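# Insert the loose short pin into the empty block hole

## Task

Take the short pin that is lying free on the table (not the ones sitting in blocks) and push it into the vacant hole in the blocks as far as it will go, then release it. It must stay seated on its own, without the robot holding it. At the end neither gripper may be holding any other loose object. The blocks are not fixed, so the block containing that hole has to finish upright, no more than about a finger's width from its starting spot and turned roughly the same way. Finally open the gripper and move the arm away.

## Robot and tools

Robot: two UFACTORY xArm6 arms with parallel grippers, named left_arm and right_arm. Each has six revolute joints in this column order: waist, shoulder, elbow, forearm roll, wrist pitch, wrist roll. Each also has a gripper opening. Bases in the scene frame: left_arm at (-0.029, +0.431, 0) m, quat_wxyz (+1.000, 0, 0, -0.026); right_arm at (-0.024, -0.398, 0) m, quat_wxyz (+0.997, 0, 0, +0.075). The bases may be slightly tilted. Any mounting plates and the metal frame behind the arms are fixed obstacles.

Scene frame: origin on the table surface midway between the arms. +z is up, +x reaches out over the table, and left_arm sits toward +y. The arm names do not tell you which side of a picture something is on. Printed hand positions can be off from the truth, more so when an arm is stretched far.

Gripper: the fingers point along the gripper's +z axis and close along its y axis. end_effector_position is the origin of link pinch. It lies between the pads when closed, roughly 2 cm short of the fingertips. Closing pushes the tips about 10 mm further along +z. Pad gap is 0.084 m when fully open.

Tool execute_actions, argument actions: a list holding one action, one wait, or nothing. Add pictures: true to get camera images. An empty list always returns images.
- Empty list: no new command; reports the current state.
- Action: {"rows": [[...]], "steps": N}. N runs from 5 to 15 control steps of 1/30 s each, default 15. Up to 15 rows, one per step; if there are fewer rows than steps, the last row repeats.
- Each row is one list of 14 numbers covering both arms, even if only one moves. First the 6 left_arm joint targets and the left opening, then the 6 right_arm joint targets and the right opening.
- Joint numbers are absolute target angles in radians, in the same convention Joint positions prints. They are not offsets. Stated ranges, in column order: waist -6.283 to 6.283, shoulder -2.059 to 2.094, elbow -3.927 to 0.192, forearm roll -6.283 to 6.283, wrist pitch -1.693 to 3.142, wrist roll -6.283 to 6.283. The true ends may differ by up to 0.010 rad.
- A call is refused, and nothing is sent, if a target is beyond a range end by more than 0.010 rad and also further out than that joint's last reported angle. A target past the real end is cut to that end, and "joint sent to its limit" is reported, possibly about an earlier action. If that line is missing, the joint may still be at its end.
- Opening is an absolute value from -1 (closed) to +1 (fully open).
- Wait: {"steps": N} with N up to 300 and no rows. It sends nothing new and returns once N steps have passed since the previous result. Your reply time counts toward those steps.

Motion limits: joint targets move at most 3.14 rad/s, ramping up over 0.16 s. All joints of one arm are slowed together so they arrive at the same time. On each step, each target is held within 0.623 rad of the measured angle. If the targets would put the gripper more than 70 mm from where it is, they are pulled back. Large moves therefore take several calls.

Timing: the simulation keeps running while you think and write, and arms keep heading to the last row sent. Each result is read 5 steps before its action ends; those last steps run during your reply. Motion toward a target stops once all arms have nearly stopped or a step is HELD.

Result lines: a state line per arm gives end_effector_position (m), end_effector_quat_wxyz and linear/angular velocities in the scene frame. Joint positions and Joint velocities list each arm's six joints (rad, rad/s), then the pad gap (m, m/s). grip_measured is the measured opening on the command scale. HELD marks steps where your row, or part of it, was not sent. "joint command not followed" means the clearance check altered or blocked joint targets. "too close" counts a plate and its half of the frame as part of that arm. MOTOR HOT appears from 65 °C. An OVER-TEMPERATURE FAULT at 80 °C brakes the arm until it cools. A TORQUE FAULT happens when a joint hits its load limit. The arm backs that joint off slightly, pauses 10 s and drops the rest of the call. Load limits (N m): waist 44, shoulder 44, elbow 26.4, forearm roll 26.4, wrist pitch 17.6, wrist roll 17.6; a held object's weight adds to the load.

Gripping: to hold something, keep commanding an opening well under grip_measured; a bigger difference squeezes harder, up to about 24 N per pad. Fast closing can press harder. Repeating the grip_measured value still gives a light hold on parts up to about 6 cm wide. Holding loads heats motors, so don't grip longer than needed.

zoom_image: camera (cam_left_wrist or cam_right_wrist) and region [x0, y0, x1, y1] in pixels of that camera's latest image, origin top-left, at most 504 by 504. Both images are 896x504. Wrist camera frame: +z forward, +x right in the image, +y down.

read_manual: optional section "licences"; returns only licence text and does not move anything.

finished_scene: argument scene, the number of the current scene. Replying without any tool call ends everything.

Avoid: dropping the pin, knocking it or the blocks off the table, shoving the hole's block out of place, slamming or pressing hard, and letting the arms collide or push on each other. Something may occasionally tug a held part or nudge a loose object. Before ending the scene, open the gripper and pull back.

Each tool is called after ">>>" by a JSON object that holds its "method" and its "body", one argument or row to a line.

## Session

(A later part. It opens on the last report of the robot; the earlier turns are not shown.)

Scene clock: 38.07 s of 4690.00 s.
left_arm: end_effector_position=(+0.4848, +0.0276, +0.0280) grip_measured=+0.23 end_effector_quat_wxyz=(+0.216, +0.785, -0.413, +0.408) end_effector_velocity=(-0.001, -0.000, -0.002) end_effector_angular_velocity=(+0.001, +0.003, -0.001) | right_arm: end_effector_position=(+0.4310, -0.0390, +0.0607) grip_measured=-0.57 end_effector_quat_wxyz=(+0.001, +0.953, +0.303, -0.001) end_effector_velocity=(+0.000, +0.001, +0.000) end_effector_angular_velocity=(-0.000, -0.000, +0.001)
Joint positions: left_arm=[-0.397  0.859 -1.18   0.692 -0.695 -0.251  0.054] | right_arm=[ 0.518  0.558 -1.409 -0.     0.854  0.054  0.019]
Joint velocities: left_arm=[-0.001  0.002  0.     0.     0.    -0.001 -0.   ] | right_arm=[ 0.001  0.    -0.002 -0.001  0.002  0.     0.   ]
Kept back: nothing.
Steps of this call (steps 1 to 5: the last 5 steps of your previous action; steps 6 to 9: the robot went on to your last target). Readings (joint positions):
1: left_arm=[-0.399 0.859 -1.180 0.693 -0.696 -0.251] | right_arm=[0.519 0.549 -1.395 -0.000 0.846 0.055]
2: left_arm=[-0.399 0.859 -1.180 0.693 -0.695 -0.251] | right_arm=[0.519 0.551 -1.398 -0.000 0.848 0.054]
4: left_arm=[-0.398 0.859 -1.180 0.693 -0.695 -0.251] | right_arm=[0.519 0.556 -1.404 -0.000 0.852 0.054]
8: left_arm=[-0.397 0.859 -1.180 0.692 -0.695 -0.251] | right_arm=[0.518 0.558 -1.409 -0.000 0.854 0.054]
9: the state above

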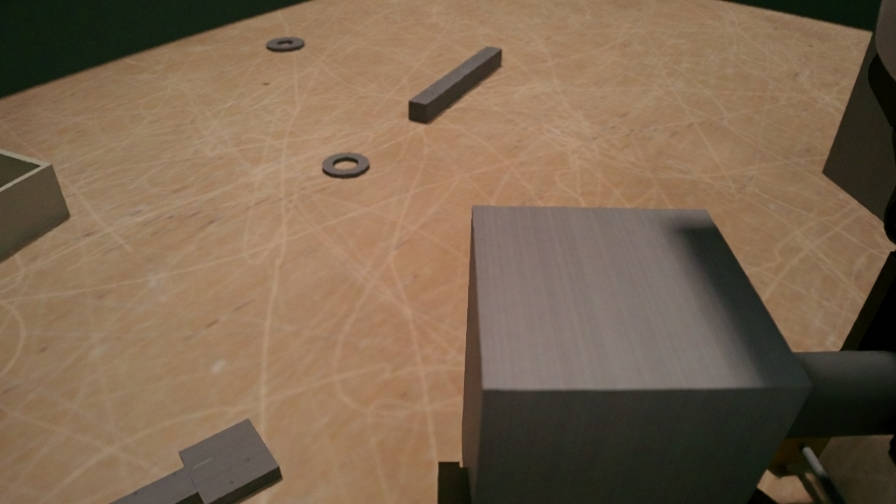

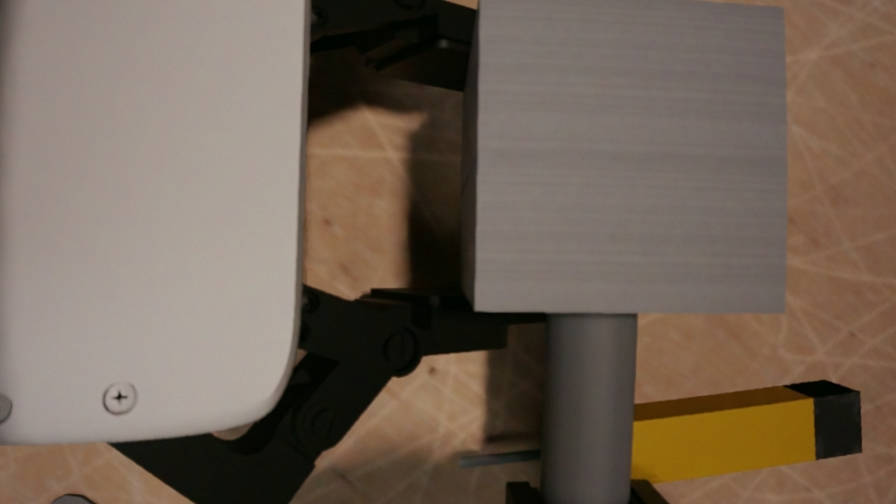

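>>> {"method": "execute_actions", "body": {
  "actions": [
    {"rows": [[-0.398,0.859,-1.180,0.693,-0.695,-0.251,-0.3,0.5189,0.5530,-1.4024,0,0.8495,0.0539,-0.8],[-0.398,0.859,-1.180,0.693,-0.695,-0.251,-0.3,0.5191,0.5481,-1.3944,0,0.8464,0.0541,-0.8],[-0.398,0.859,-1.180,0.693,-0.695,-0.251,-0.3,0.5193,0.5431,-1.3864,0,0.8433,0.0543,-0.8],[-0.398,0.859,-1.180,0.693,-0.695,-0.251,-0.3,0.5195,0.5382,-1.3784,0,0.8402,0.0545,-0.8],[-0.398,0.859,-1.180,0.693,-0.695,-0.251,-0.3,0.5196,0.5333,-1.3703,0,0.8370,0.0546,-0.8],[-0.398,0.859,-1.180,0.693,-0.695,-0.251,-0.3,0.5198,0.5284,-1.3623,0,0.8339,0.0548,-0.8],[-0.398,0.859,-1.180,0.693,-0.695,-0.251,-0.3,0.5200,0.5234,-1.3543,0,0.8308,0.0550,-0.8],[-0.398,0.859,-1.180,0.693,-0.695,-0.251,-0.3,0.5202,0.5185,-1.3463,0,0.8277,0.0552,-0.8]], "steps": 15}
  ],
  "pictures": true
}}

>>> {"method": "execute_actions", "body": {
  "actions": [
    {"rows": [[-0.398,0.859,-1.180,0.693,-0.695,-0.251,-0.3,0.5213,0.5185,-1.3463,0,0.8277,0.0563,-0.8],[-0.398,0.859,-1.180,0.693,-0.695,-0.251,-0.3,0.5223,0.5185,-1.3463,0,0.8277,0.0573,-0.8],[-0.398,0.859,-1.180,0.693,-0.695,-0.251,-0.3,0.5234,0.5185,-1.3463,0,0.8277,0.0584,-0.8],[-0.398,0.859,-1.180,0.693,-0.695,-0.251,-0.3,0.5244,0.5185,-1.3463,0,0.8277,0.0594,-0.8],[-0.398,0.859,-1.180,0.693,-0.695,-0.251,-0.3,0.5255,0.5185,-1.3463,0,0.8277,0.0605,-0.8]], "steps": 15}
  ],
  "pictures": true
}}

Scene clock: 39.60 s of 4690.00 s.
left_arm: end_effector_position=(+0.4813, +0.0243, +0.0279) grip_measured=+0.23 end_effector_quat_wxyz=(+0.218, +0.783, -0.417, +0.407) end_effector_velocity=(-0.007, -0.005, -0.001) end_effector_angular_velocity=(-0.005, +0.005, -0.013) | right_arm: end_effector_position=(+0.4250, -0.0423, +0.0653) grip_measured=-0.57 end_effector_quat_wxyz=(-0.002, +0.953, +0.303, +0.006) end_effector_velocity=(-0.013, -0.007, +0.009) end_effector_angular_velocity=(+0.014, -0.021, +0.007)
Joint positions: left_arm=[-0.403  0.859 -1.179  0.696 -0.697 -0.25   0.054] | right_arm=[ 0.52   0.519 -1.357  0.     0.825  0.055  0.019]
Joint velocities: left_arm=[-0.01   0.002  0.004  0.005 -0.007 -0.005  0.   ] | right_arm=[ 0.006 -0.075  0.099 -0.003 -0.048  0.001 -0.   ]
Steps of this call (steps 1 to 30: the robot went on to your last target; steps 31 to 36: nothing new was sent; steps 37 to 46: the first 10 steps of this action). Readings (joint positions):
37: left_arm=[-0.398 0.859 -1.180 0.693 -0.695 -0.251] | right_arm=[0.519 0.558 -1.410 0.000 0.854 0.054]
38: left_arm=[-0.398 0.859 -1.180 0.693 -0.695 -0.251] | right_arm=[0.519 0.556 -1.407 0.000 0.852 0.054]
40: left_arm=[-0.399 0.859 -1.180 0.694 -0.696 -0.251] | right_arm=[0.519 0.548 -1.396 0.000 0.846 0.054]
44: left_arm=[-0.402 0.859 -1.179 0.695 -0.697 -0.250] | right_arm=[0.520 0.528 -1.368 0.000 0.831 0.055]
46: the state above

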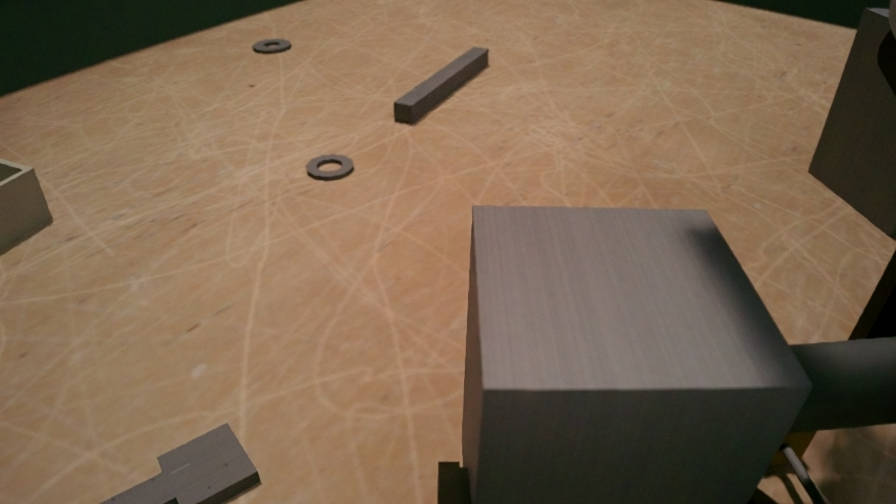

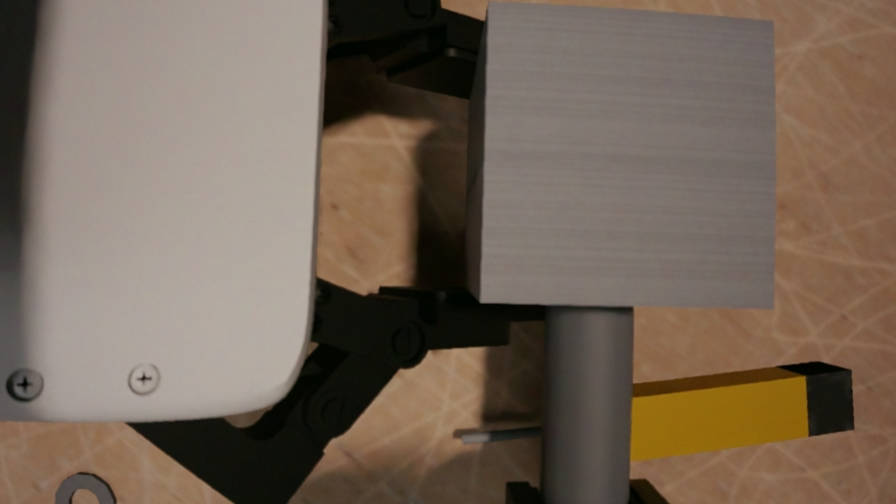

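Scene clock: 40.10 s of 4690.00 s.
left_arm: end_effector_position=(+0.4837, +0.0266, +0.0279) grip_measured=+0.23 end_effector_quat_wxyz=(+0.217, +0.784, -0.414, +0.408) end_effector_velocity=(+0.003, +0.002, +0.001) end_effector_angular_velocity=(+0.001, -0.001, +0.007) | right_arm: end_effector_position=(+0.4199, -0.0432, +0.0620) grip_measured=-0.57 end_effector_quat_wxyz=(-0.000, +0.953, +0.302, +0.001) end_effector_velocity=(-0.003, -0.001, -0.003) end_effector_angular_velocity=(-0.006, +0.007, -0.000)
Joint positions: left_arm=[-0.399  0.859 -1.18   0.693 -0.695 -0.251  0.054] | right_arm=[ 0.525  0.518 -1.347 -0.     0.827  0.061  0.019]
Joint velocities: left_arm=[ 0.004 -0.002 -0.001 -0.003  0.002  0.     0.   ] | right_arm=[ 0.001  0.001  0.005 -0.     0.003  0.001  0.   ]
Steps of this call (steps 1 to 5: the last 5 steps of your previous action; steps 6 to 15: the first 10 steps of this action). Readings (joint positions):
6: left_arm=[-0.401 0.859 -1.179 0.695 -0.696 -0.251] | right_arm=[0.521 0.518 -1.349 0.000 0.826 0.055]
7: left_arm=[-0.401 0.859 -1.180 0.694 -0.696 -0.251] | right_arm=[0.521 0.518 -1.349 0.000 0.826 0.056]
9: left_arm=[-0.400 0.859 -1.180 0.694 -0.696 -0.251] | right_arm=[0.522 0.518 -1.348 0.000 0.827 0.057]
13: left_arm=[-0.399 0.859 -1.180 0.694 -0.695 -0.251] | right_arm=[0.525 0.518 -1.347 -0.000 0.827 0.060]
15: the state above

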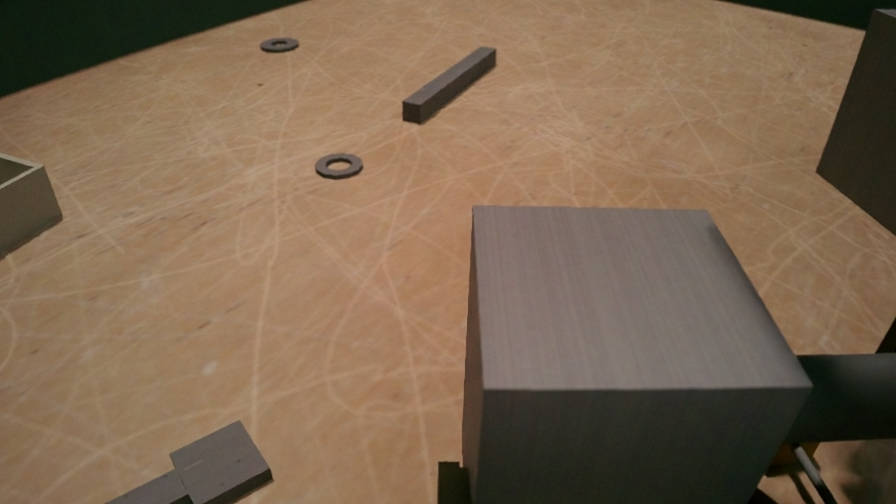

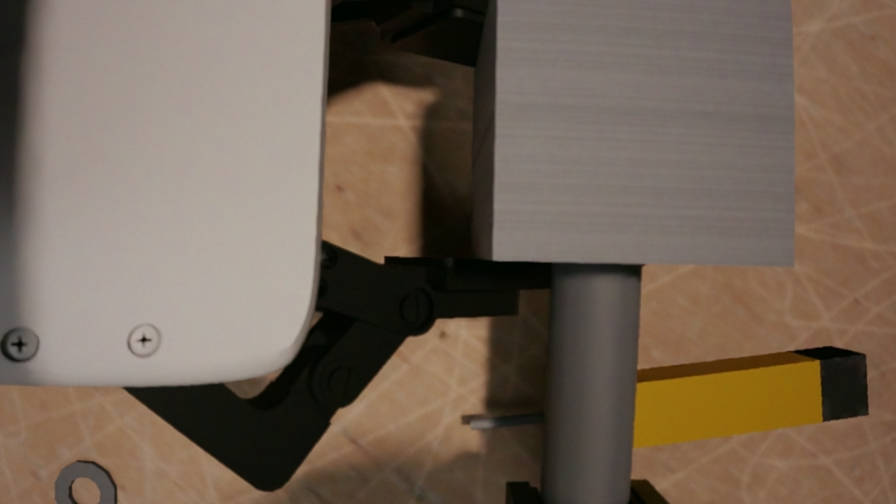

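>>> {"method": "execute_actions", "body": {
  "actions": [
    {"rows": [[-0.398,0.859,-1.180,0.693,-0.695,-0.251,-0.3,0.5238,0.5191,-1.3461,0,0.8270,0.0588,-0.9],[-0.398,0.859,-1.180,0.693,-0.695,-0.251,-0.3,0.5220,0.5197,-1.3460,0,0.8262,0.0570,-1],[-0.398,0.859,-1.180,0.693,-0.695,-0.251,-0.3,0.5202,0.5202,-1.3458,0,0.8255,0.0552,-1],[-0.398,0.859,-1.180,0.693,-0.695,-0.251,-0.3,0.5202,0.5202,-1.3458,0,0.8255,0.0552,-1],[-0.398,0.859,-1.180,0.693,-0.695,-0.251,-0.3,0.5203,0.5172,-1.3411,0,0.8237,0.0553,-1],[-0.398,0.859,-1.180,0.693,-0.695,-0.251,-0.3,0.5205,0.5143,-1.3363,0,0.8220,0.0555,-1],[-0.398,0.859,-1.180,0.693,-0.695,-0.251,-0.3,0.5206,0.5113,-1.3316,0,0.8202,0.0556,-1],[-0.398,0.859,-1.180,0.693,-0.695,-0.251,-0.3,0.5208,0.5084,-1.3269,0,0.8184,0.0558,-1],[-0.398,0.859,-1.180,0.693,-0.695,-0.251,-0.3,0.5209,0.5054,-1.3222,0,0.8167,0.0559,-1],[-0.398,0.859,-1.180,0.693,-0.695,-0.251,-0.3,0.5210,0.5024,-1.3174,0,0.8149,0.0560,-1]], "steps": 15}
  ]
}}

>>> {"method": "execute_actions", "body": {
  "actions": [
    {"steps": 6}
  ],
  "pictures": true
}}

Scene clock: 41.50 s of 4690.00 s.
left_arm: end_effector_position=(+0.4843, +0.0271, +0.0279) grip_measured=+0.23 end_effector_quat_wxyz=(+0.216, +0.785, -0.414, +0.408) end_effector_velocity=(+0.000, +0.000, -0.000) end_effector_angular_velocity=(+0.000, -0.001, +0.000) | right_arm: end_effector_position=(+0.4178, -0.0474, +0.0606) grip_measured=-0.57 end_effector_quat_wxyz=(-0.000, +0.953, +0.303, +0.000) end_effector_velocity=(-0.022, -0.016, +0.003) end_effector_angular_velocity=(+0.002, -0.004, -0.001)
Joint positions: left_arm=[-0.398  0.859 -1.18   0.693 -0.695 -0.251  0.054] | right_arm=[ 0.521  0.509 -1.327  0.     0.819  0.056  0.019]
Joint velocities: left_arm=[ 0.     0.    -0.001 -0.     0.     0.001 -0.   ] | right_arm=[ 0.002 -0.091  0.138 -0.001 -0.051  0.004 -0.   ]
Steps of this call (steps 1 to 5: the last 5 steps of your previous action; steps 6 to 15: the robot went on to your last target; steps 16 to 32: nothing new was sent; steps 33 to 42: the first 10 steps of this action). Readings (joint positions):
33: left_arm=[-0.398 0.859 -1.180 0.693 -0.695 -0.251] | right_arm=[0.525 0.519 -1.346 0.000 0.828 0.060]
34: left_arm=[-0.398 0.859 -1.180 0.693 -0.695 -0.251] | right_arm=[0.525 0.519 -1.346 0.000 0.827 0.060]
36: left_arm=[-0.398 0.859 -1.180 0.693 -0.695 -0.251] | right_arm=[0.523 0.520 -1.346 0.000 0.826 0.057]
40: left_arm=[-0.398 0.859 -1.180 0.693 -0.695 -0.251] | right_arm=[0.521 0.514 -1.336 0.000 0.822 0.055]
42: the state above

Scene clock: 41.70 s of 4690.00 s.
left_arm: end_effector_position=(+0.4843, +0.0271, +0.0279) grip_measured=+0.23 end_effector_quat_wxyz=(+0.216, +0.784, -0.414, +0.408) end_effector_velocity=(-0.001, -0.000, -0.000) end_effector_angular_velocity=(+0.001, -0.000, -0.002) | right_arm: end_effector_position=(+0.4161, -0.0489, +0.0603) grip_measured=-0.57 end_effector_quat_wxyz=(+0.000, +0.953, +0.303, -0.000) end_effector_velocity=(+0.001, -0.001, +0.000) end_effector_angular_velocity=(+0.001, -0.001, -0.002)
Joint positions: left_arm=[-0.398  0.859 -1.18   0.693 -0.695 -0.251  0.054] | right_arm=[ 0.521  0.503 -1.317  0.     0.815  0.056  0.019]
Joint velocities: left_arm=[-0.001 -0.     0.002  0.    -0.     0.002 -0.   ] | right_arm=[-0.002 -0.001  0.001  0.    -0.002  0.    -0.   ]
Kept back: nothing.
Steps of this call (steps 1 to 5: the last 5 steps of your previous action; step 6: the robot went on to your last target). Readings (joint positions):
1: left_arm=[-0.398 0.859 -1.180 0.693 -0.695 -0.251] | right_arm=[0.521 0.506 -1.323 0.000 0.817 0.056]
2: left_arm=[-0.398 0.859 -1.180 0.693 -0.695 -0.251] | right_arm=[0.521 0.504 -1.320 0.000 0.816 0.056]
4: left_arm=[-0.398 0.859 -1.180 0.693 -0.695 -0.251] | right_arm=[0.521 0.503 -1.318 0.000 0.815 0.056]
6: the state above

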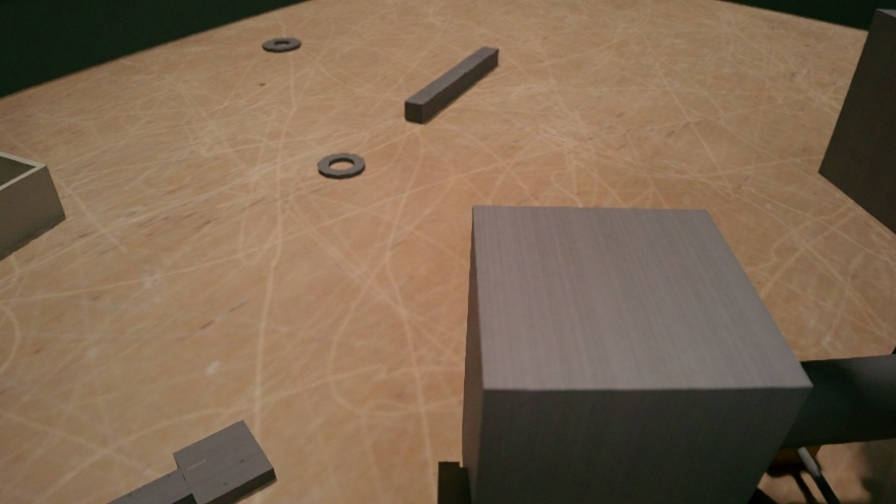

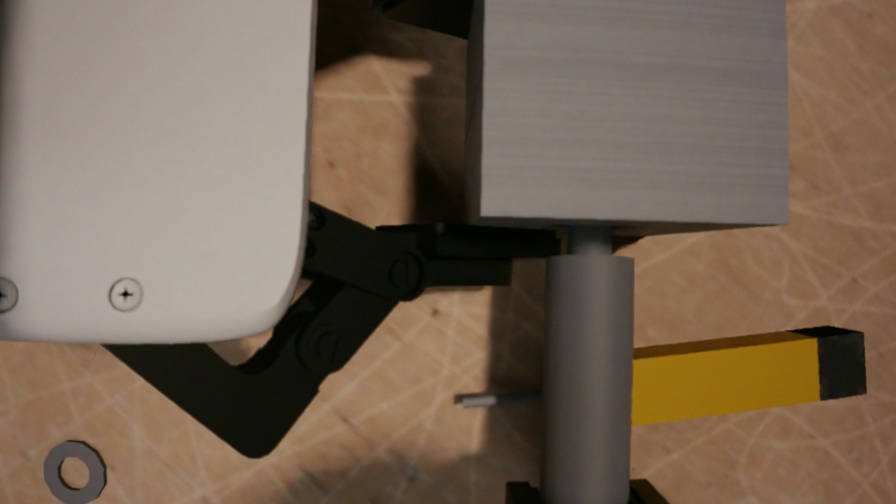

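>>> {"method": "execute_actions", "body": {
  "actions": [
    {"rows": [[-0.398,0.859,-1.180,0.693,-0.695,-0.251,-0.3,0.5211,0.4994,-1.3127,0,0.8131,0.0561,-1],[-0.398,0.859,-1.180,0.693,-0.695,-0.251,-0.3,0.5213,0.4965,-1.3079,0,0.8114,0.0563,-1],[-0.398,0.859,-1.180,0.693,-0.695,-0.251,-0.3,0.5228,0.4965,-1.3079,0,0.8114,0.0578,-1],[-0.398,0.859,-1.180,0.693,-0.695,-0.251,-0.3,0.5243,0.4965,-1.3079,0,0.8114,0.0593,-1],[-0.398,0.859,-1.180,0.693,-0.695,-0.251,-0.3,0.5258,0.4965,-1.3079,0,0.8114,0.0608,-1],[-0.398,0.859,-1.180,0.693,-0.695,-0.251,-0.3,0.5258,0.4965,-1.3079,0,0.8114,0.0608,-1],[-0.398,0.859,-1.180,0.693,-0.695,-0.251,-0.3,0.5258,0.4965,-1.3079,0,0.8114,0.0608,-1],[-0.398,0.859,-1.180,0.693,-0.695,-0.251,-0.3,0.5257,0.4994,-1.3127,0,0.8131,0.0607,-1],[-0.398,0.859,-1.180,0.693,-0.695,-0.251,-0.3,0.5255,0.5024,-1.3174,0,0.8149,0.0605,-1],[-0.398,0.859,-1.180,0.693,-0.695,-0.251,-0.3,0.5254,0.5054,-1.3222,0,0.8167,0.0604,-1],[-0.398,0.859,-1.180,0.693,-0.695,-0.251,-0.3,0.5253,0.5084,-1.3269,0,0.8184,0.0603,-1],[-0.398,0.859,-1.180,0.693,-0.695,-0.251,-0.3,0.5251,0.5113,-1.3316,0,0.8202,0.0601,-1],[-0.398,0.859,-1.180,0.693,-0.695,-0.251,-0.3,0.5250,0.5128,-1.3340,0,0.8211,0.0600,-1]], "steps": 15}
  ]
}}

>>> {"method": "execute_actions", "body": {
  "actions": [
    {"steps": 9}
  ],
  "pictures": true
}}

Scene clock: 42.50 s of 4690.00 s.
left_arm: end_effector_position=(+0.4842, +0.0271, +0.0279) grip_measured=+0.23 end_effector_quat_wxyz=(+0.217, +0.784, -0.414, +0.408) end_effector_velocity=(-0.000, -0.000, -0.000) end_effector_angular_velocity=(-0.001, +0.001, +0.000) | right_arm: end_effector_position=(+0.4139, -0.0473, +0.0606) grip_measured=-0.57 end_effector_quat_wxyz=(+0.000, +0.953, +0.303, -0.000) end_effector_velocity=(+0.020, +0.013, -0.000) end_effector_angular_velocity=(+0.001, -0.002, -0.002)
Joint positions: left_arm=[-0.398  0.859 -1.18   0.693 -0.695 -0.251  0.054] | right_arm=[ 0.526  0.5   -1.313 -0.     0.814  0.061  0.019]
Joint velocities: left_arm=[-0.001  0.001 -0.001  0.    -0.    -0.002 -0.   ] | right_arm=[-0.005  0.071 -0.114 -0.001  0.04  -0.002 -0.   ]
Steps of this call (steps 1 to 14: the robot went on to your last target; steps 15 to 24: the first 10 steps of this action). Readings (joint positions):
15: left_arm=[-0.398 0.859 -1.180 0.693 -0.695 -0.251] | right_arm=[0.521 0.502 -1.317 0.000 0.815 0.056]
16: left_arm=[-0.398 0.859 -1.180 0.693 -0.695 -0.251] | right_arm=[0.521 0.501 -1.315 -0.000 0.814 0.056]
18: left_arm=[-0.398 0.859 -1.180 0.693 -0.695 -0.251] | right_arm=[0.522 0.498 -1.310 -0.000 0.812 0.057]
22: left_arm=[-0.398 0.859 -1.180 0.693 -0.695 -0.251] | right_arm=[0.526 0.497 -1.308 -0.000 0.812 0.060]
24: the state above

Scene clock: 42.80 s of 4690.00 s.
left_arm: end_effector_position=(+0.4848, +0.0276, +0.0279) grip_measured=+0.23 end_effector_quat_wxyz=(+0.216, +0.785, -0.413, +0.408) end_effector_velocity=(+0.001, +0.001, -0.000) end_effector_angular_velocity=(+0.000, +0.000, +0.003) | right_arm: end_effector_position=(+0.4167, -0.0456, +0.0596) grip_measured=-0.57 end_effector_quat_wxyz=(+0.001, +0.953, +0.303, -0.001) end_effector_velocity=(+0.002, +0.001, +0.002) end_effector_angular_velocity=(+0.004, -0.003, -0.002)
Joint positions: left_arm=[-0.397  0.859 -1.18   0.692 -0.695 -0.251  0.054] | right_arm=[ 0.525  0.513 -1.332  0.     0.822  0.06   0.019]
Joint velocities: left_arm=[ 0.002  0.    -0.001 -0.001  0.001 -0.    -0.   ] | right_arm=[-0.001  0.    -0.005  0.001 -0.001  0.     0.   ]
Kept back: nothing.
Steps of this call (steps 1 to 5: the last 5 steps of your previous action; steps 6 to 9: the robot went on to your last target). Readings (joint positions):
1: left_arm=[-0.398 0.859 -1.180 0.693 -0.695 -0.251] | right_arm=[0.526 0.502 -1.317 -0.000 0.815 0.060]
2: left_arm=[-0.398 0.859 -1.180 0.693 -0.695 -0.251] | right_arm=[0.525 0.505 -1.322 -0.000 0.817 0.060]
4: left_arm=[-0.397 0.859 -1.180 0.693 -0.695 -0.251] | right_arm=[0.525 0.511 -1.329 0.000 0.821 0.060]
8: left_arm=[-0.397 0.859 -1.180 0.692 -0.695 -0.251] | right_arm=[0.525 0.513 -1.332 0.000 0.822 0.060]
9: the state above

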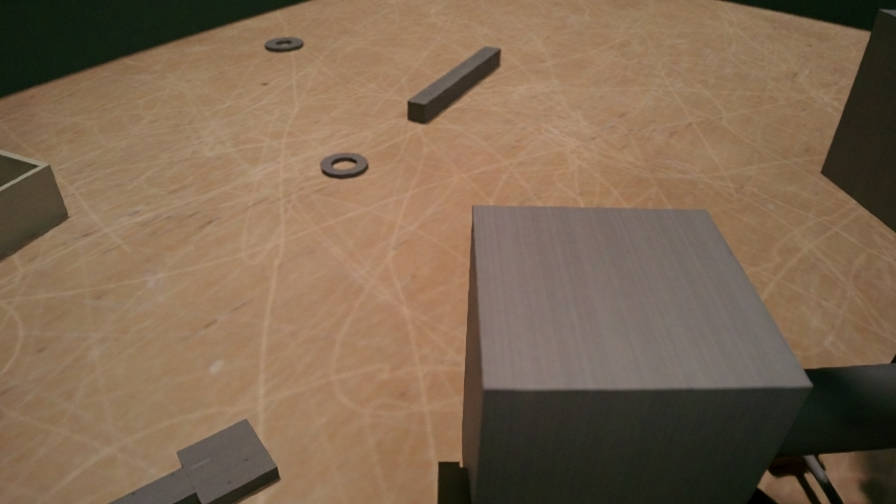

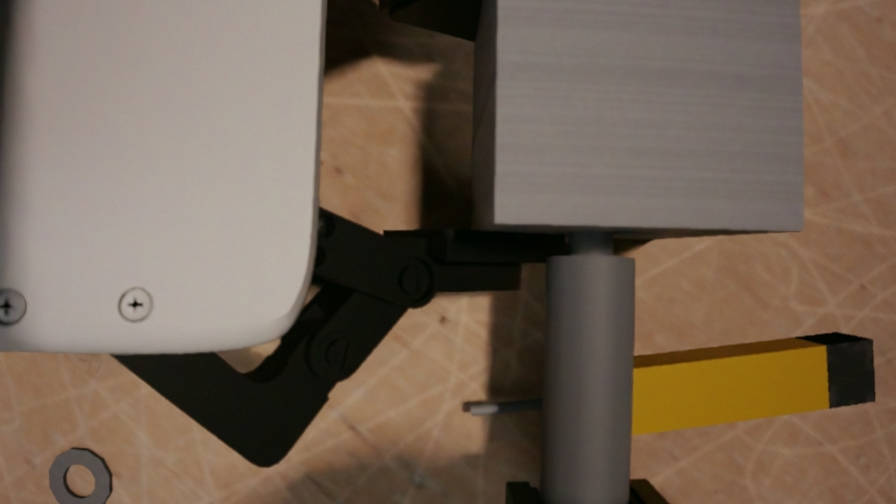

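>>> {"method": "execute_actions", "body": {
  "actions": [
    {"rows": [[-0.398,0.859,-1.180,0.693,-0.695,-0.251,-0.3,0.5254,0.5054,-1.3222,0,0.8167,0.0604,-1],[-0.398,0.859,-1.180,0.693,-0.695,-0.251,-0.3,0.5258,0.4965,-1.3079,0,0.8114,0.0608,-1],[-0.398,0.859,-1.180,0.693,-0.695,-0.251,-0.3,0.5258,0.4965,-1.3079,0,0.8114,0.0608,-1],[-0.398,0.859,-1.180,0.693,-0.695,-0.251,-0.3,0.5230,0.4960,-1.3080,0,0.8120,0.0580,-1],[-0.398,0.859,-1.180,0.693,-0.695,-0.251,-0.3,0.5202,0.4956,-1.3081,0,0.8125,0.0552,-1],[-0.398,0.859,-1.180,0.693,-0.695,-0.251,-0.3,0.5174,0.4952,-1.3083,0,0.8131,0.0524,-1],[-0.398,0.859,-1.180,0.693,-0.695,-0.251,-0.3,0.5145,0.4948,-1.3084,0,0.8136,0.0495,-1],[-0.398,0.859,-1.180,0.693,-0.695,-0.251,-0.3,0.5145,0.4948,-1.3084,0,0.8136,0.0495,-1],[-0.398,0.859,-1.180,0.693,-0.695,-0.251,-0.3,0.5145,0.4948,-1.3084,0,0.8136,0.0495,-1],[-0.398,0.859,-1.180,0.693,-0.695,-0.251,-0.3,0.5144,0.4977,-1.3132,0,0.8153,0.0494,-1],[-0.398,0.859,-1.180,0.693,-0.695,-0.251,-0.3,0.5142,0.5007,-1.3179,0,0.8171,0.0492,-1],[-0.398,0.859,-1.180,0.693,-0.695,-0.251,-0.3,0.5141,0.5037,-1.3227,0,0.8189,0.0491,-1],[-0.398,0.859,-1.180,0.693,-0.695,-0.251,-0.3,0.5140,0.5067,-1.3274,0,0.8206,0.0490,-1],[-0.398,0.859,-1.180,0.693,-0.695,-0.251,-0.3,0.5138,0.5096,-1.3321,0,0.8224,0.0488,-1],[-0.398,0.859,-1.180,0.693,-0.695,-0.251,-0.3,0.5137,0.5111,-1.3345,0,0.8233,0.0487,-1]], "steps": 15}
  ]
}}

>>> {"method": "execute_actions", "body": {
  "actions": [
    {"steps": 11}
  ],
  "pictures": true
}}

Scene clock: 43.63 s of 4690.00 s.
left_arm: end_effector_position=(+0.4833, +0.0262, +0.0279) grip_measured=+0.23 end_effector_quat_wxyz=(+0.217, +0.784, -0.415, +0.408) end_effector_velocity=(+0.000, +0.001, -0.000) end_effector_angular_velocity=(+0.000, +0.001, +0.002) | right_arm: end_effector_position=(+0.4180, -0.0520, +0.0626) grip_measured=-0.57 end_effector_quat_wxyz=(-0.001, +0.953, +0.302, +0.002) end_effector_velocity=(+0.009, -0.009, -0.002) end_effector_angular_velocity=(-0.009, +0.011, -0.005)
Joint positions: left_arm=[-0.399  0.859 -1.18   0.694 -0.696 -0.251  0.054] | right_arm=[ 0.515  0.495 -1.311  0.     0.812  0.05   0.019]
Joint velocities: left_arm=[ 0.001  0.     0.    -0.001 -0.     0.     0.   ] | right_arm=[-0.022  0.016 -0.022 -0.001  0.02  -0.016  0.   ]
Steps of this call (steps 1 to 15: the robot went on to your last target; steps 16 to 25: the first 10 steps of this action). Readings (joint positions):
16: left_arm=[-0.397 0.859 -1.180 0.692 -0.695 -0.251] | right_arm=[0.525 0.513 -1.333 0.000 0.822 0.060]
17: left_arm=[-0.397 0.859 -1.180 0.693 -0.695 -0.251] | right_arm=[0.525 0.510 -1.329 -0.000 0.819 0.060]
19: left_arm=[-0.398 0.859 -1.180 0.694 -0.695 -0.251] | right_arm=[0.525 0.500 -1.317 -0.000 0.812 0.060]
23: left_arm=[-0.399 0.859 -1.180 0.694 -0.696 -0.251] | right_arm=[0.518 0.495 -1.311 0.000 0.811 0.053]
25: the state above

Scene clock: 44.00 s of 4690.00 s.
left_arm: end_effector_position=(+0.4849, +0.0276, +0.0280) grip_measured=+0.23 end_effector_quat_wxyz=(+0.216, +0.785, -0.413, +0.408) end_effector_velocity=(+0.000, +0.000, +0.001) end_effector_angular_velocity=(-0.000, -0.001, +0.000) | right_arm: end_effector_position=(+0.4206, -0.0504, +0.0607) grip_measured=-0.57 end_effector_quat_wxyz=(+0.000, +0.953, +0.303, -0.001) end_effector_velocity=(+0.002, +0.000, +0.002) end_effector_angular_velocity=(+0.002, -0.003, -0.001)
Joint positions: left_arm=[-0.397  0.859 -1.18   0.692 -0.694 -0.251  0.054] | right_arm=[ 0.514  0.511 -1.333  0.     0.825  0.049  0.019]
Joint velocities: left_arm=[ 0.001 -0.001 -0.    -0.    -0.     0.001 -0.   ] | right_arm=[-0.001 -0.001 -0.003 -0.    -0.     0.     0.   ]
Kept back: nothing.
Steps of this call (steps 1 to 5: the last 5 steps of your previous action; steps 6 to 11: the robot went on to your last target). Readings (joint positions):
1: left_arm=[-0.399 0.859 -1.180 0.694 -0.696 -0.251] | right_arm=[0.514 0.496 -1.312 0.000 0.813 0.050]
2: left_arm=[-0.399 0.859 -1.180 0.694 -0.695 -0.251] | right_arm=[0.514 0.498 -1.315 0.000 0.815 0.049]
4: left_arm=[-0.399 0.859 -1.180 0.693 -0.695 -0.251] | right_arm=[0.514 0.504 -1.322 0.000 0.819 0.049]
8: left_arm=[-0.397 0.859 -1.180 0.692 -0.694 -0.251] | right_arm=[0.514 0.511 -1.332 0.000 0.824 0.049]
11: the state above

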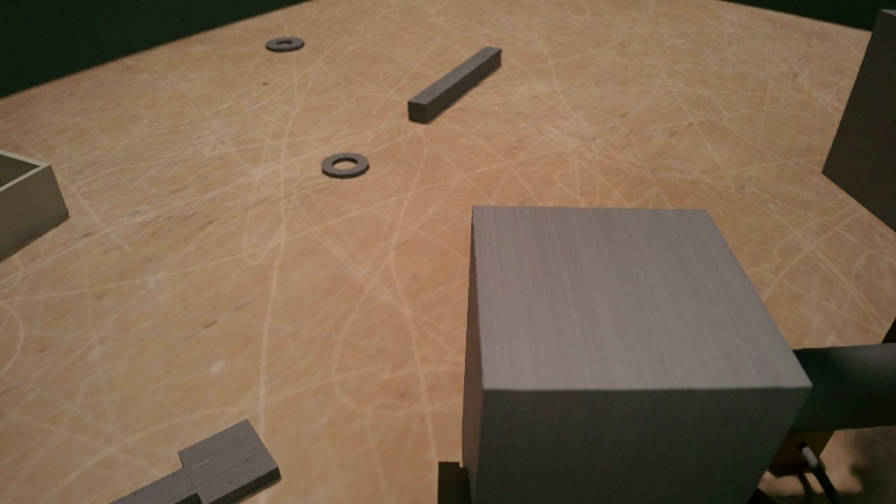

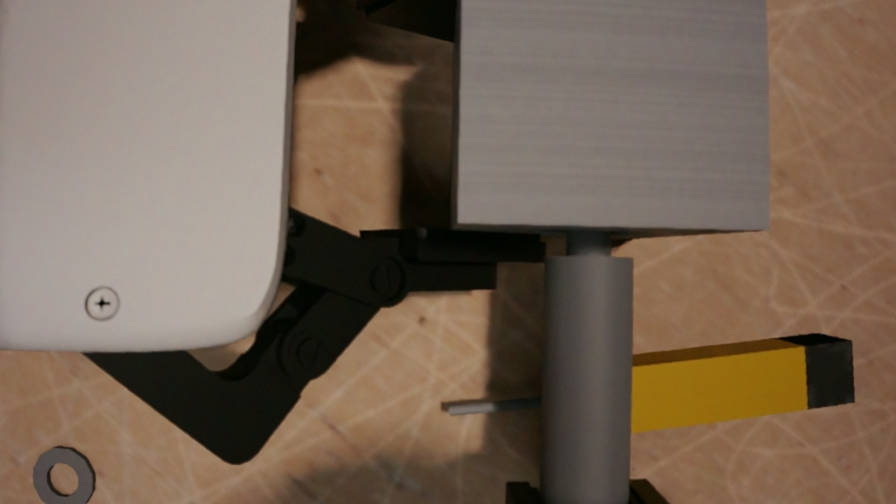

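>>> {"method": "execute_actions", "body": {
  "actions": [
    {"rows": [[-0.398,0.859,-1.180,0.693,-0.695,-0.251,-0.3,0.5141,0.5037,-1.3227,0,0.8189,0.0491,-1],[-0.398,0.859,-1.180,0.693,-0.695,-0.251,-0.3,0.5145,0.4948,-1.3084,0,0.8136,0.0495,-1],[-0.398,0.859,-1.180,0.693,-0.695,-0.251,-0.3,0.5153,0.4910,-1.2999,0,0.8021,0.0503,-1],[-0.398,0.859,-1.180,0.693,-0.695,-0.251,-0.3,0.5161,0.4872,-1.2915,0,0.7906,0.0511,-1],[-0.398,0.859,-1.180,0.693,-0.695,-0.251,-0.3,0.5169,0.4833,-1.2830,0,0.7791,0.0519,-1],[-0.398,0.859,-1.180,0.693,-0.695,-0.251,-0.3,0.5177,0.4795,-1.2746,0,0.7676,0.0527,-1],[-0.398,0.859,-1.180,0.693,-0.695,-0.251,-0.3,0.5185,0.4757,-1.2661,0,0.7560,0.0535,-1],[-0.398,0.859,-1.180,0.693,-0.695,-0.251,-0.3,0.5193,0.4719,-1.2576,0,0.7445,0.0543,-1],[-0.398,0.859,-1.180,0.693,-0.695,-0.251,-0.3,0.5201,0.4680,-1.2492,0,0.7330,0.0551,-1],[-0.398,0.859,-1.180,0.693,-0.695,-0.251,-0.3,0.5209,0.4642,-1.2407,0,0.7215,0.0559,-1]], "steps": 15}
  ]
}}

>>> {"method": "execute_actions", "body": {
  "actions": [
    {"steps": 14}
  ],
  "pictures": true
}}

Scene clock: 45.43 s of 4690.00 s.
left_arm: end_effector_position=(+0.4830, +0.0261, +0.0279) grip_measured=+0.23 end_effector_quat_wxyz=(+0.217, +0.784, -0.415, +0.408) end_effector_velocity=(-0.001, -0.001, +0.000) end_effector_angular_velocity=(-0.000, -0.000, -0.001) | right_arm: end_effector_position=(+0.4170, -0.0503, +0.0620) grip_measured=-0.57 end_effector_quat_wxyz=(-0.008, +0.953, +0.302, +0.021) end_effector_velocity=(-0.009, +0.007, -0.005) end_effector_angular_velocity=(+0.124, -0.157, -0.002)
Joint positions: left_arm=[-0.4    0.859 -1.179  0.694 -0.696 -0.251  0.054] | right_arm=[ 0.518  0.472 -1.262 -0.     0.746  0.054  0.019]
Joint velocities: left_arm=[-0.001 -0.001  0.001  0.    -0.    -0.     0.   ] | right_arm=[ 0.021 -0.114  0.255 -0.002 -0.341  0.024 -0.   ]
Steps of this call (steps 1 to 30: the robot went on to your last target; steps 31 to 33: nothing new was sent; steps 34 to 43: the first 10 steps of this action). Readings (joint positions):
34: left_arm=[-0.397 0.859 -1.180 0.693 -0.695 -0.251] | right_arm=[0.514 0.511 -1.334 -0.000 0.823 0.049]
35: left_arm=[-0.397 0.859 -1.180 0.693 -0.695 -0.251] | right_arm=[0.514 0.509 -1.330 -0.000 0.821 0.049]
37: left_arm=[-0.399 0.859 -1.179 0.694 -0.696 -0.251] | right_arm=[0.514 0.497 -1.314 -0.000 0.809 0.050]
41: left_arm=[-0.400 0.859 -1.179 0.694 -0.696 -0.251] | right_arm=[0.517 0.480 -1.279 -0.000 0.768 0.053]
43: the state above

Scene clock: 45.90 s of 4690.00 s.
left_arm: end_effector_position=(+0.4832, +0.0261, +0.0279) grip_measured=+0.23 end_effector_quat_wxyz=(+0.217, +0.784, -0.415, +0.408) end_effector_velocity=(+0.001, +0.001, -0.000) end_effector_angular_velocity=(+0.000, +0.000, +0.003) | right_arm: end_effector_position=(+0.4153, -0.0496, +0.0612) grip_measured=-0.57 end_effector_quat_wxyz=(-0.010, +0.953, +0.303, +0.027) end_effector_velocity=(-0.004, -0.003, -0.004) end_effector_angular_velocity=(-0.009, +0.011, -0.000)
Joint positions: left_arm=[-0.4    0.859 -1.18   0.694 -0.696 -0.251  0.054] | right_arm=[ 0.521  0.464 -1.242  0.     0.721  0.056  0.019]
Joint velocities: left_arm=[ 0.002  0.001 -0.001 -0.001  0.     0.     0.   ] | right_arm=[ 0.     0.001  0.007 -0.     0.006  0.001 -0.   ]
Kept back: nothing.
Steps of this call (steps 1 to 5: the last 5 steps of your previous action; steps 6 to 14: the robot went on to your last target). Readings (joint positions):
1: left_arm=[-0.400 0.859 -1.179 0.694 -0.696 -0.251] | right_arm=[0.519 0.469 -1.254 -0.000 0.735 0.055]
2: left_arm=[-0.400 0.859 -1.179 0.694 -0.696 -0.251] | right_arm=[0.520 0.466 -1.248 -0.000 0.727 0.055]
4: left_arm=[-0.400 0.859 -1.179 0.694 -0.696 -0.251] | right_arm=[0.521 0.464 -1.244 -0.000 0.722 0.056]
8: left_arm=[-0.400 0.859 -1.179 0.694 -0.696 -0.251] | right_arm=[0.521 0.464 -1.243 -0.000 0.720 0.056]
14: the state above

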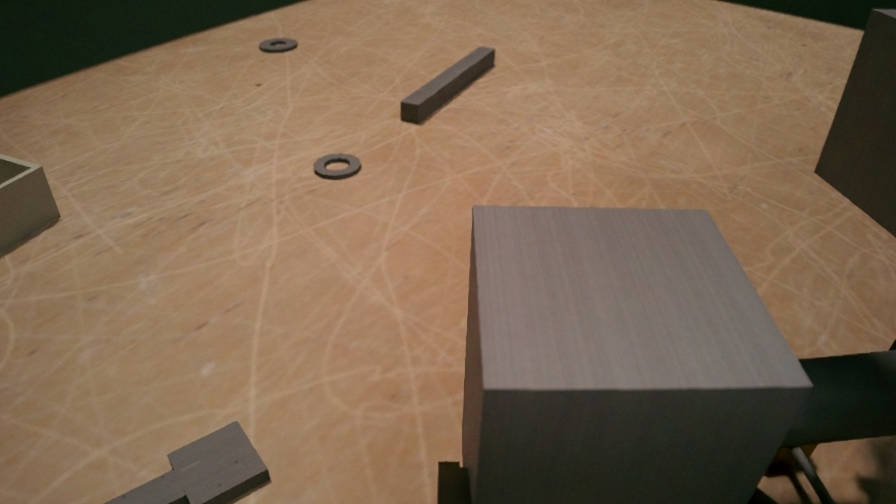

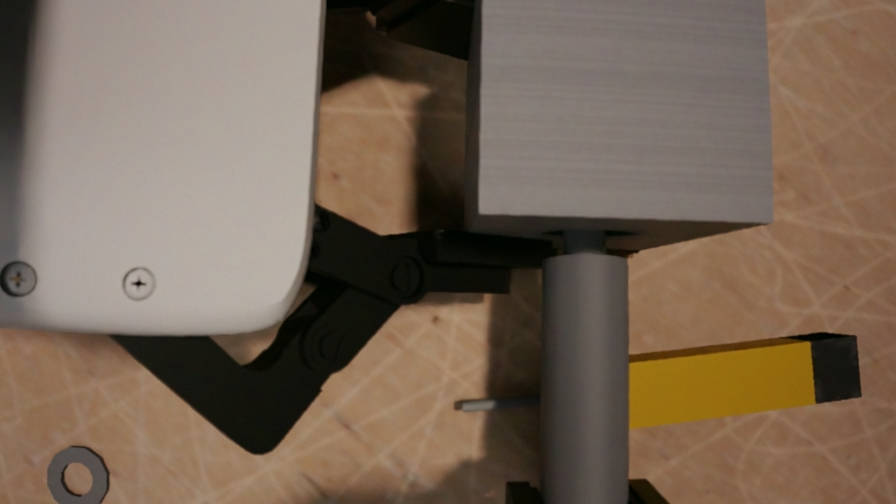

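>>> {"method": "execute_actions", "body": {
  "actions": [
    {"rows": [[-0.398,0.859,-1.180,0.693,-0.695,-0.251,-0.5,0.5208,0.4673,-1.2454,0,0.7232,0.0558,-0.7],[-0.398,0.859,-1.180,0.693,-0.695,-0.251,-0.5,0.5206,0.4703,-1.2502,0,0.7248,0.0556,-0.6],[-0.398,0.859,-1.180,0.693,-0.695,-0.251,-0.5,0.5205,0.4734,-1.2549,0,0.7265,0.0555,-0.58],[-0.398,0.859,-1.180,0.693,-0.695,-0.251,-0.5,0.5204,0.4765,-1.2597,0,0.7282,0.0554,-0.58],[-0.398,0.859,-1.180,0.693,-0.695,-0.251,-0.5,0.5202,0.4796,-1.2644,0,0.7299,0.0552,-0.58],[-0.398,0.859,-1.180,0.693,-0.695,-0.251,-0.5,0.5201,0.4826,-1.2691,0,0.7315,0.0551,-0.58],[-0.398,0.859,-1.180,0.693,-0.695,-0.251,-0.5,0.5200,0.4857,-1.2739,0,0.7332,0.0550,-0.58],[-0.398,0.859,-1.180,0.693,-0.695,-0.251,-0.5,0.5199,0.4888,-1.2786,0,0.7349,0.0549,-0.58],[-0.398,0.859,-1.180,0.693,-0.695,-0.251,-0.5,0.5197,0.4918,-1.2834,0,0.7365,0.0547,-0.58],[-0.398,0.859,-1.180,0.693,-0.695,-0.251,-0.5,0.5196,0.4949,-1.2881,0,0.7382,0.0546,-0.58]], "steps": 15}
  ],
  "pictures": true
}}

Scene clock: 47.03 s of 4690.00 s.
left_arm: end_effector_position=(+0.4858, +0.0285, +0.0280) grip_measured=+0.23 end_effector_quat_wxyz=(+0.216, +0.785, -0.412, +0.408) end_effector_velocity=(+0.008, +0.007, -0.001) end_effector_angular_velocity=(+0.001, +0.004, +0.024) | right_arm: end_effector_position=(+0.4197, -0.0468, +0.0584) grip_measured=-0.57 end_effector_quat_wxyz=(-0.009, +0.953, +0.303, +0.023) end_effector_velocity=(+0.017, +0.010, -0.010) end_effector_angular_velocity=(-0.021, +0.024, +0.001)
Joint positions: left_arm=[-0.395  0.859 -1.181  0.691 -0.694 -0.251  0.054] | right_arm=[ 0.52   0.489 -1.275  0.     0.737  0.055  0.019]
Joint velocities: left_arm=[ 0.012  0.002 -0.004 -0.009  0.007 -0.002 -0.   ] | right_arm=[-0.004  0.094 -0.126 -0.002  0.064 -0.004  0.   ]
Steps of this call (steps 1 to 24: the robot went on to your last target; steps 25 to 34: the first 10 steps of this action). Readings (joint positions):
25: left_arm=[-0.398 0.859 -1.180 0.693 -0.695 -0.251] | right_arm=[0.521 0.464 -1.241 0.000 0.722 0.056]
26: left_arm=[-0.398 0.859 -1.180 0.693 -0.695 -0.251] | right_arm=[0.521 0.466 -1.243 0.000 0.722 0.056]
28: left_arm=[-0.398 0.859 -1.180 0.693 -0.695 -0.251] | right_arm=[0.521 0.470 -1.250 0.000 0.725 0.056]
32: left_arm=[-0.396 0.859 -1.181 0.692 -0.694 -0.251] | right_arm=[0.520 0.483 -1.267 0.000 0.733 0.055]
34: the state above

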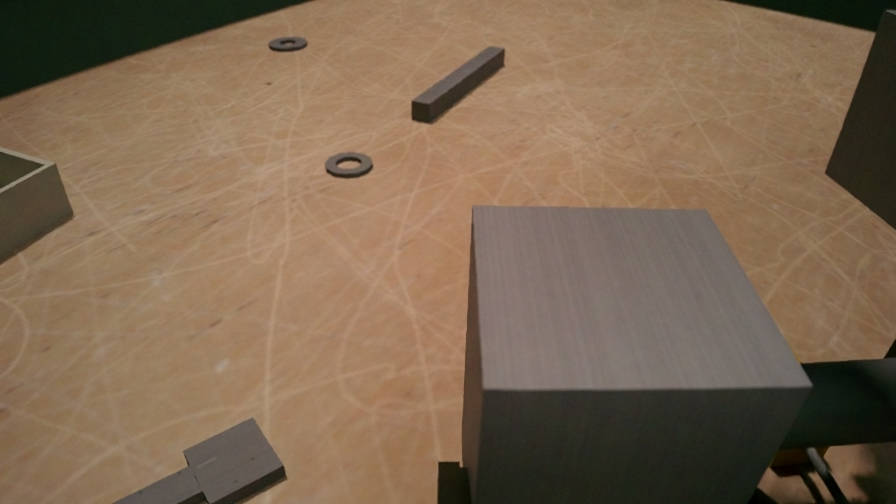

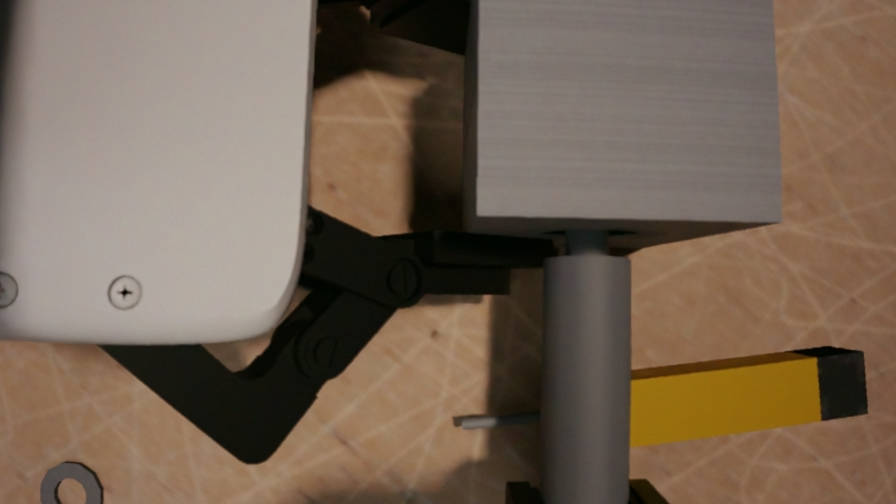

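>>> {"method": "execute_actions", "body": {
  "actions": [
    {"rows": [[-0.398,0.859,-1.180,0.693,-0.695,-0.251,-0.5,0.5196,0.4949,-1.2881,0,0.7382,0.0546,-0.555],[-0.398,0.859,-1.180,0.693,-0.695,-0.251,-0.5,0.5196,0.4949,-1.2881,0,0.7382,0.0546,-0.54]], "steps": 10}
  ],
  "pictures": true
}}

Scene clock: 47.37 s of 4690.00 s.
left_arm: end_effector_position=(+0.4837, +0.0267, +0.0279) grip_measured=+0.23 end_effector_quat_wxyz=(+0.217, +0.784, -0.414, +0.408) end_effector_velocity=(-0.010, -0.011, -0.000) end_effector_angular_velocity=(-0.001, -0.001, -0.028) | right_arm: end_effector_position=(+0.4246, -0.0435, +0.0616) grip_measured=-0.55 end_effector_quat_wxyz=(-0.011, +0.953, +0.302, +0.028) end_effector_velocity=(+0.013, +0.009, +0.020) end_effector_angular_velocity=(+0.030, -0.040, -0.001)
Joint positions: left_arm=[-0.398  0.859 -1.18   0.694 -0.695 -0.251  0.054] | right_arm=[ 0.519  0.494 -1.291 -0.     0.736  0.055  0.02 ]
Joint velocities: left_arm=[-0.02  -0.001  0.003  0.008 -0.005  0.    -0.   ] | right_arm=[-0.002 -0.018 -0.023 -0.002 -0.009  0.001  0.001]
Steps of this call (steps 1 to 5: the last 5 steps of your previous action; steps 6 to 10: the first 5 steps of this action). Readings (joint positions):
6: left_arm=[-0.395 0.859 -1.181 0.691 -0.693 -0.251] | right_arm=[0.520 0.496 -1.284 0.000 0.741 0.055]
7: left_arm=[-0.395 0.859 -1.181 0.691 -0.694 -0.251] | right_arm=[0.520 0.496 -1.285 0.000 0.740 0.055]
9: left_arm=[-0.397 0.859 -1.180 0.693 -0.695 -0.251] | right_arm=[0.519 0.495 -1.289 -0.000 0.737 0.055]
10: the state above

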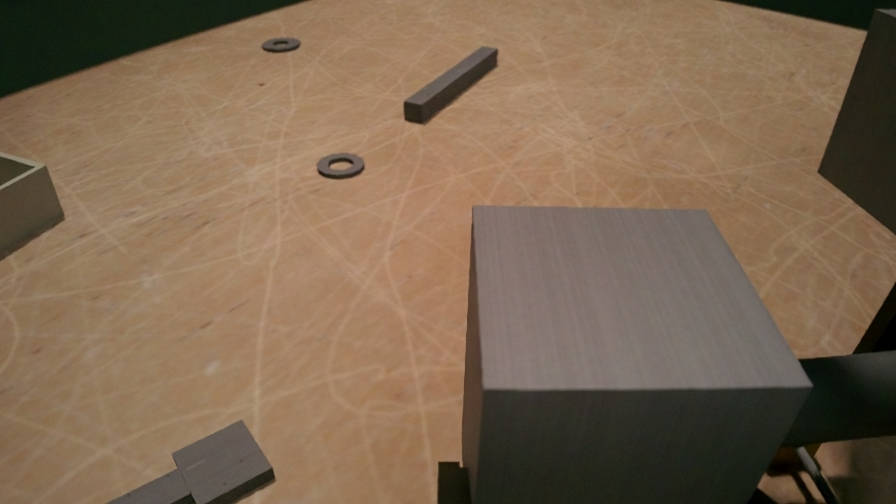

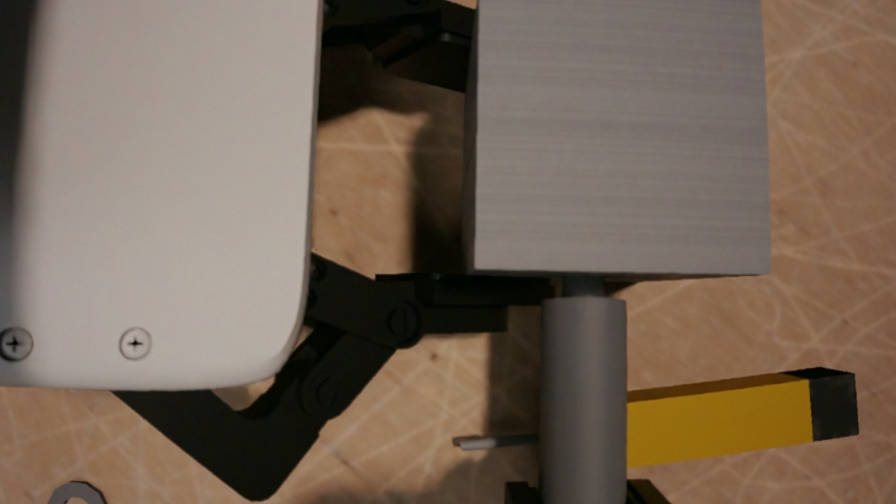

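>>> {"method": "execute_actions", "body": {
  "actions": []
}}

Scene clock: 48.10 s of 4690.00 s.
left_arm: end_effector_position=(+0.4836, +0.0265, +0.0279) grip_measured=+0.23 end_effector_quat_wxyz=(+0.217, +0.784, -0.415, +0.408) end_effector_velocity=(+0.000, +0.000, -0.000) end_effector_angular_velocity=(+0.000, +0.001, +0.002) | right_arm: end_effector_position=(+0.4233, -0.0443, +0.0601) grip_measured=-0.55 end_effector_quat_wxyz=(-0.010, +0.953, +0.303, +0.026) end_effector_velocity=(-0.001, -0.001, -0.001) end_effector_angular_velocity=(-0.002, +0.004, -0.000)
Joint positions: left_arm=[-0.399  0.859 -1.18   0.694 -0.695 -0.251  0.054] | right_arm=[ 0.52   0.495 -1.288  0.     0.738  0.055  0.02 ]
Joint velocities: left_arm=[ 0.001  0.    -0.    -0.     0.001 -0.001  0.   ] | right_arm=[-0.    -0.     0.002  0.001  0.002 -0.    -0.   ]
Kept back: nothing.
Steps of this call (steps 1 to 5: the last 5 steps of your previous action; steps 6 to 15: the robot went on to your last target; steps 16 to 22: nothing new was sent). Readings (joint positions):
1: left_arm=[-0.399 0.859 -1.180 0.694 -0.695 -0.251] | right_arm=[0.519 0.494 -1.291 -0.000 0.736 0.055]
2: left_arm=[-0.399 0.859 -1.180 0.694 -0.696 -0.251] | right_arm=[0.519 0.494 -1.291 -0.000 0.736 0.055]
4: left_arm=[-0.399 0.859 -1.180 0.694 -0.696 -0.251] | right_arm=[0.519 0.494 -1.290 -0.000 0.736 0.055]
8: left_arm=[-0.399 0.859 -1.180 0.694 -0.696 -0.251] | right_arm=[0.519 0.494 -1.290 -0.000 0.737 0.055]
22: the state above
All arms were judged still, so your last target was given up. Only a new action makes them travel on or press farther. Fingers that are still opening or closing keep moving.

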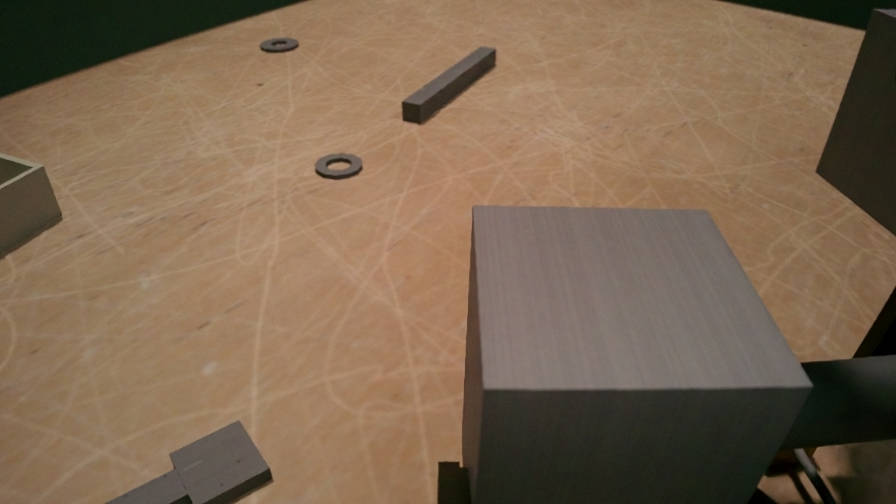

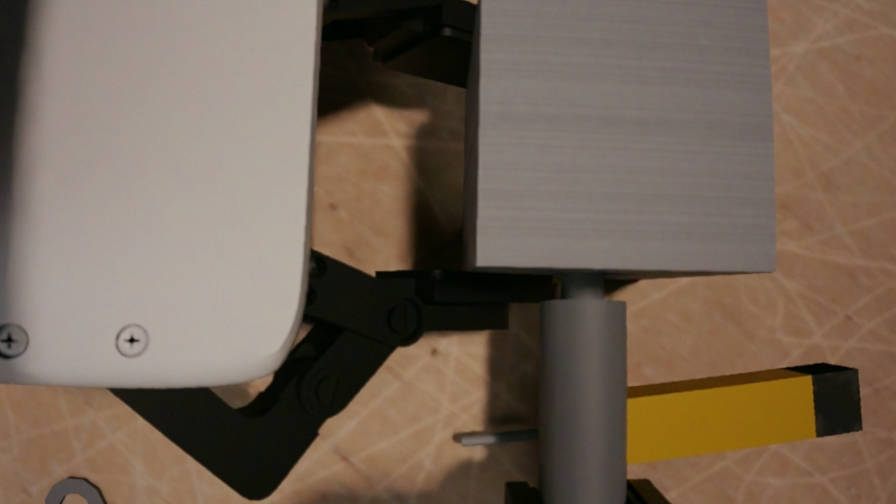

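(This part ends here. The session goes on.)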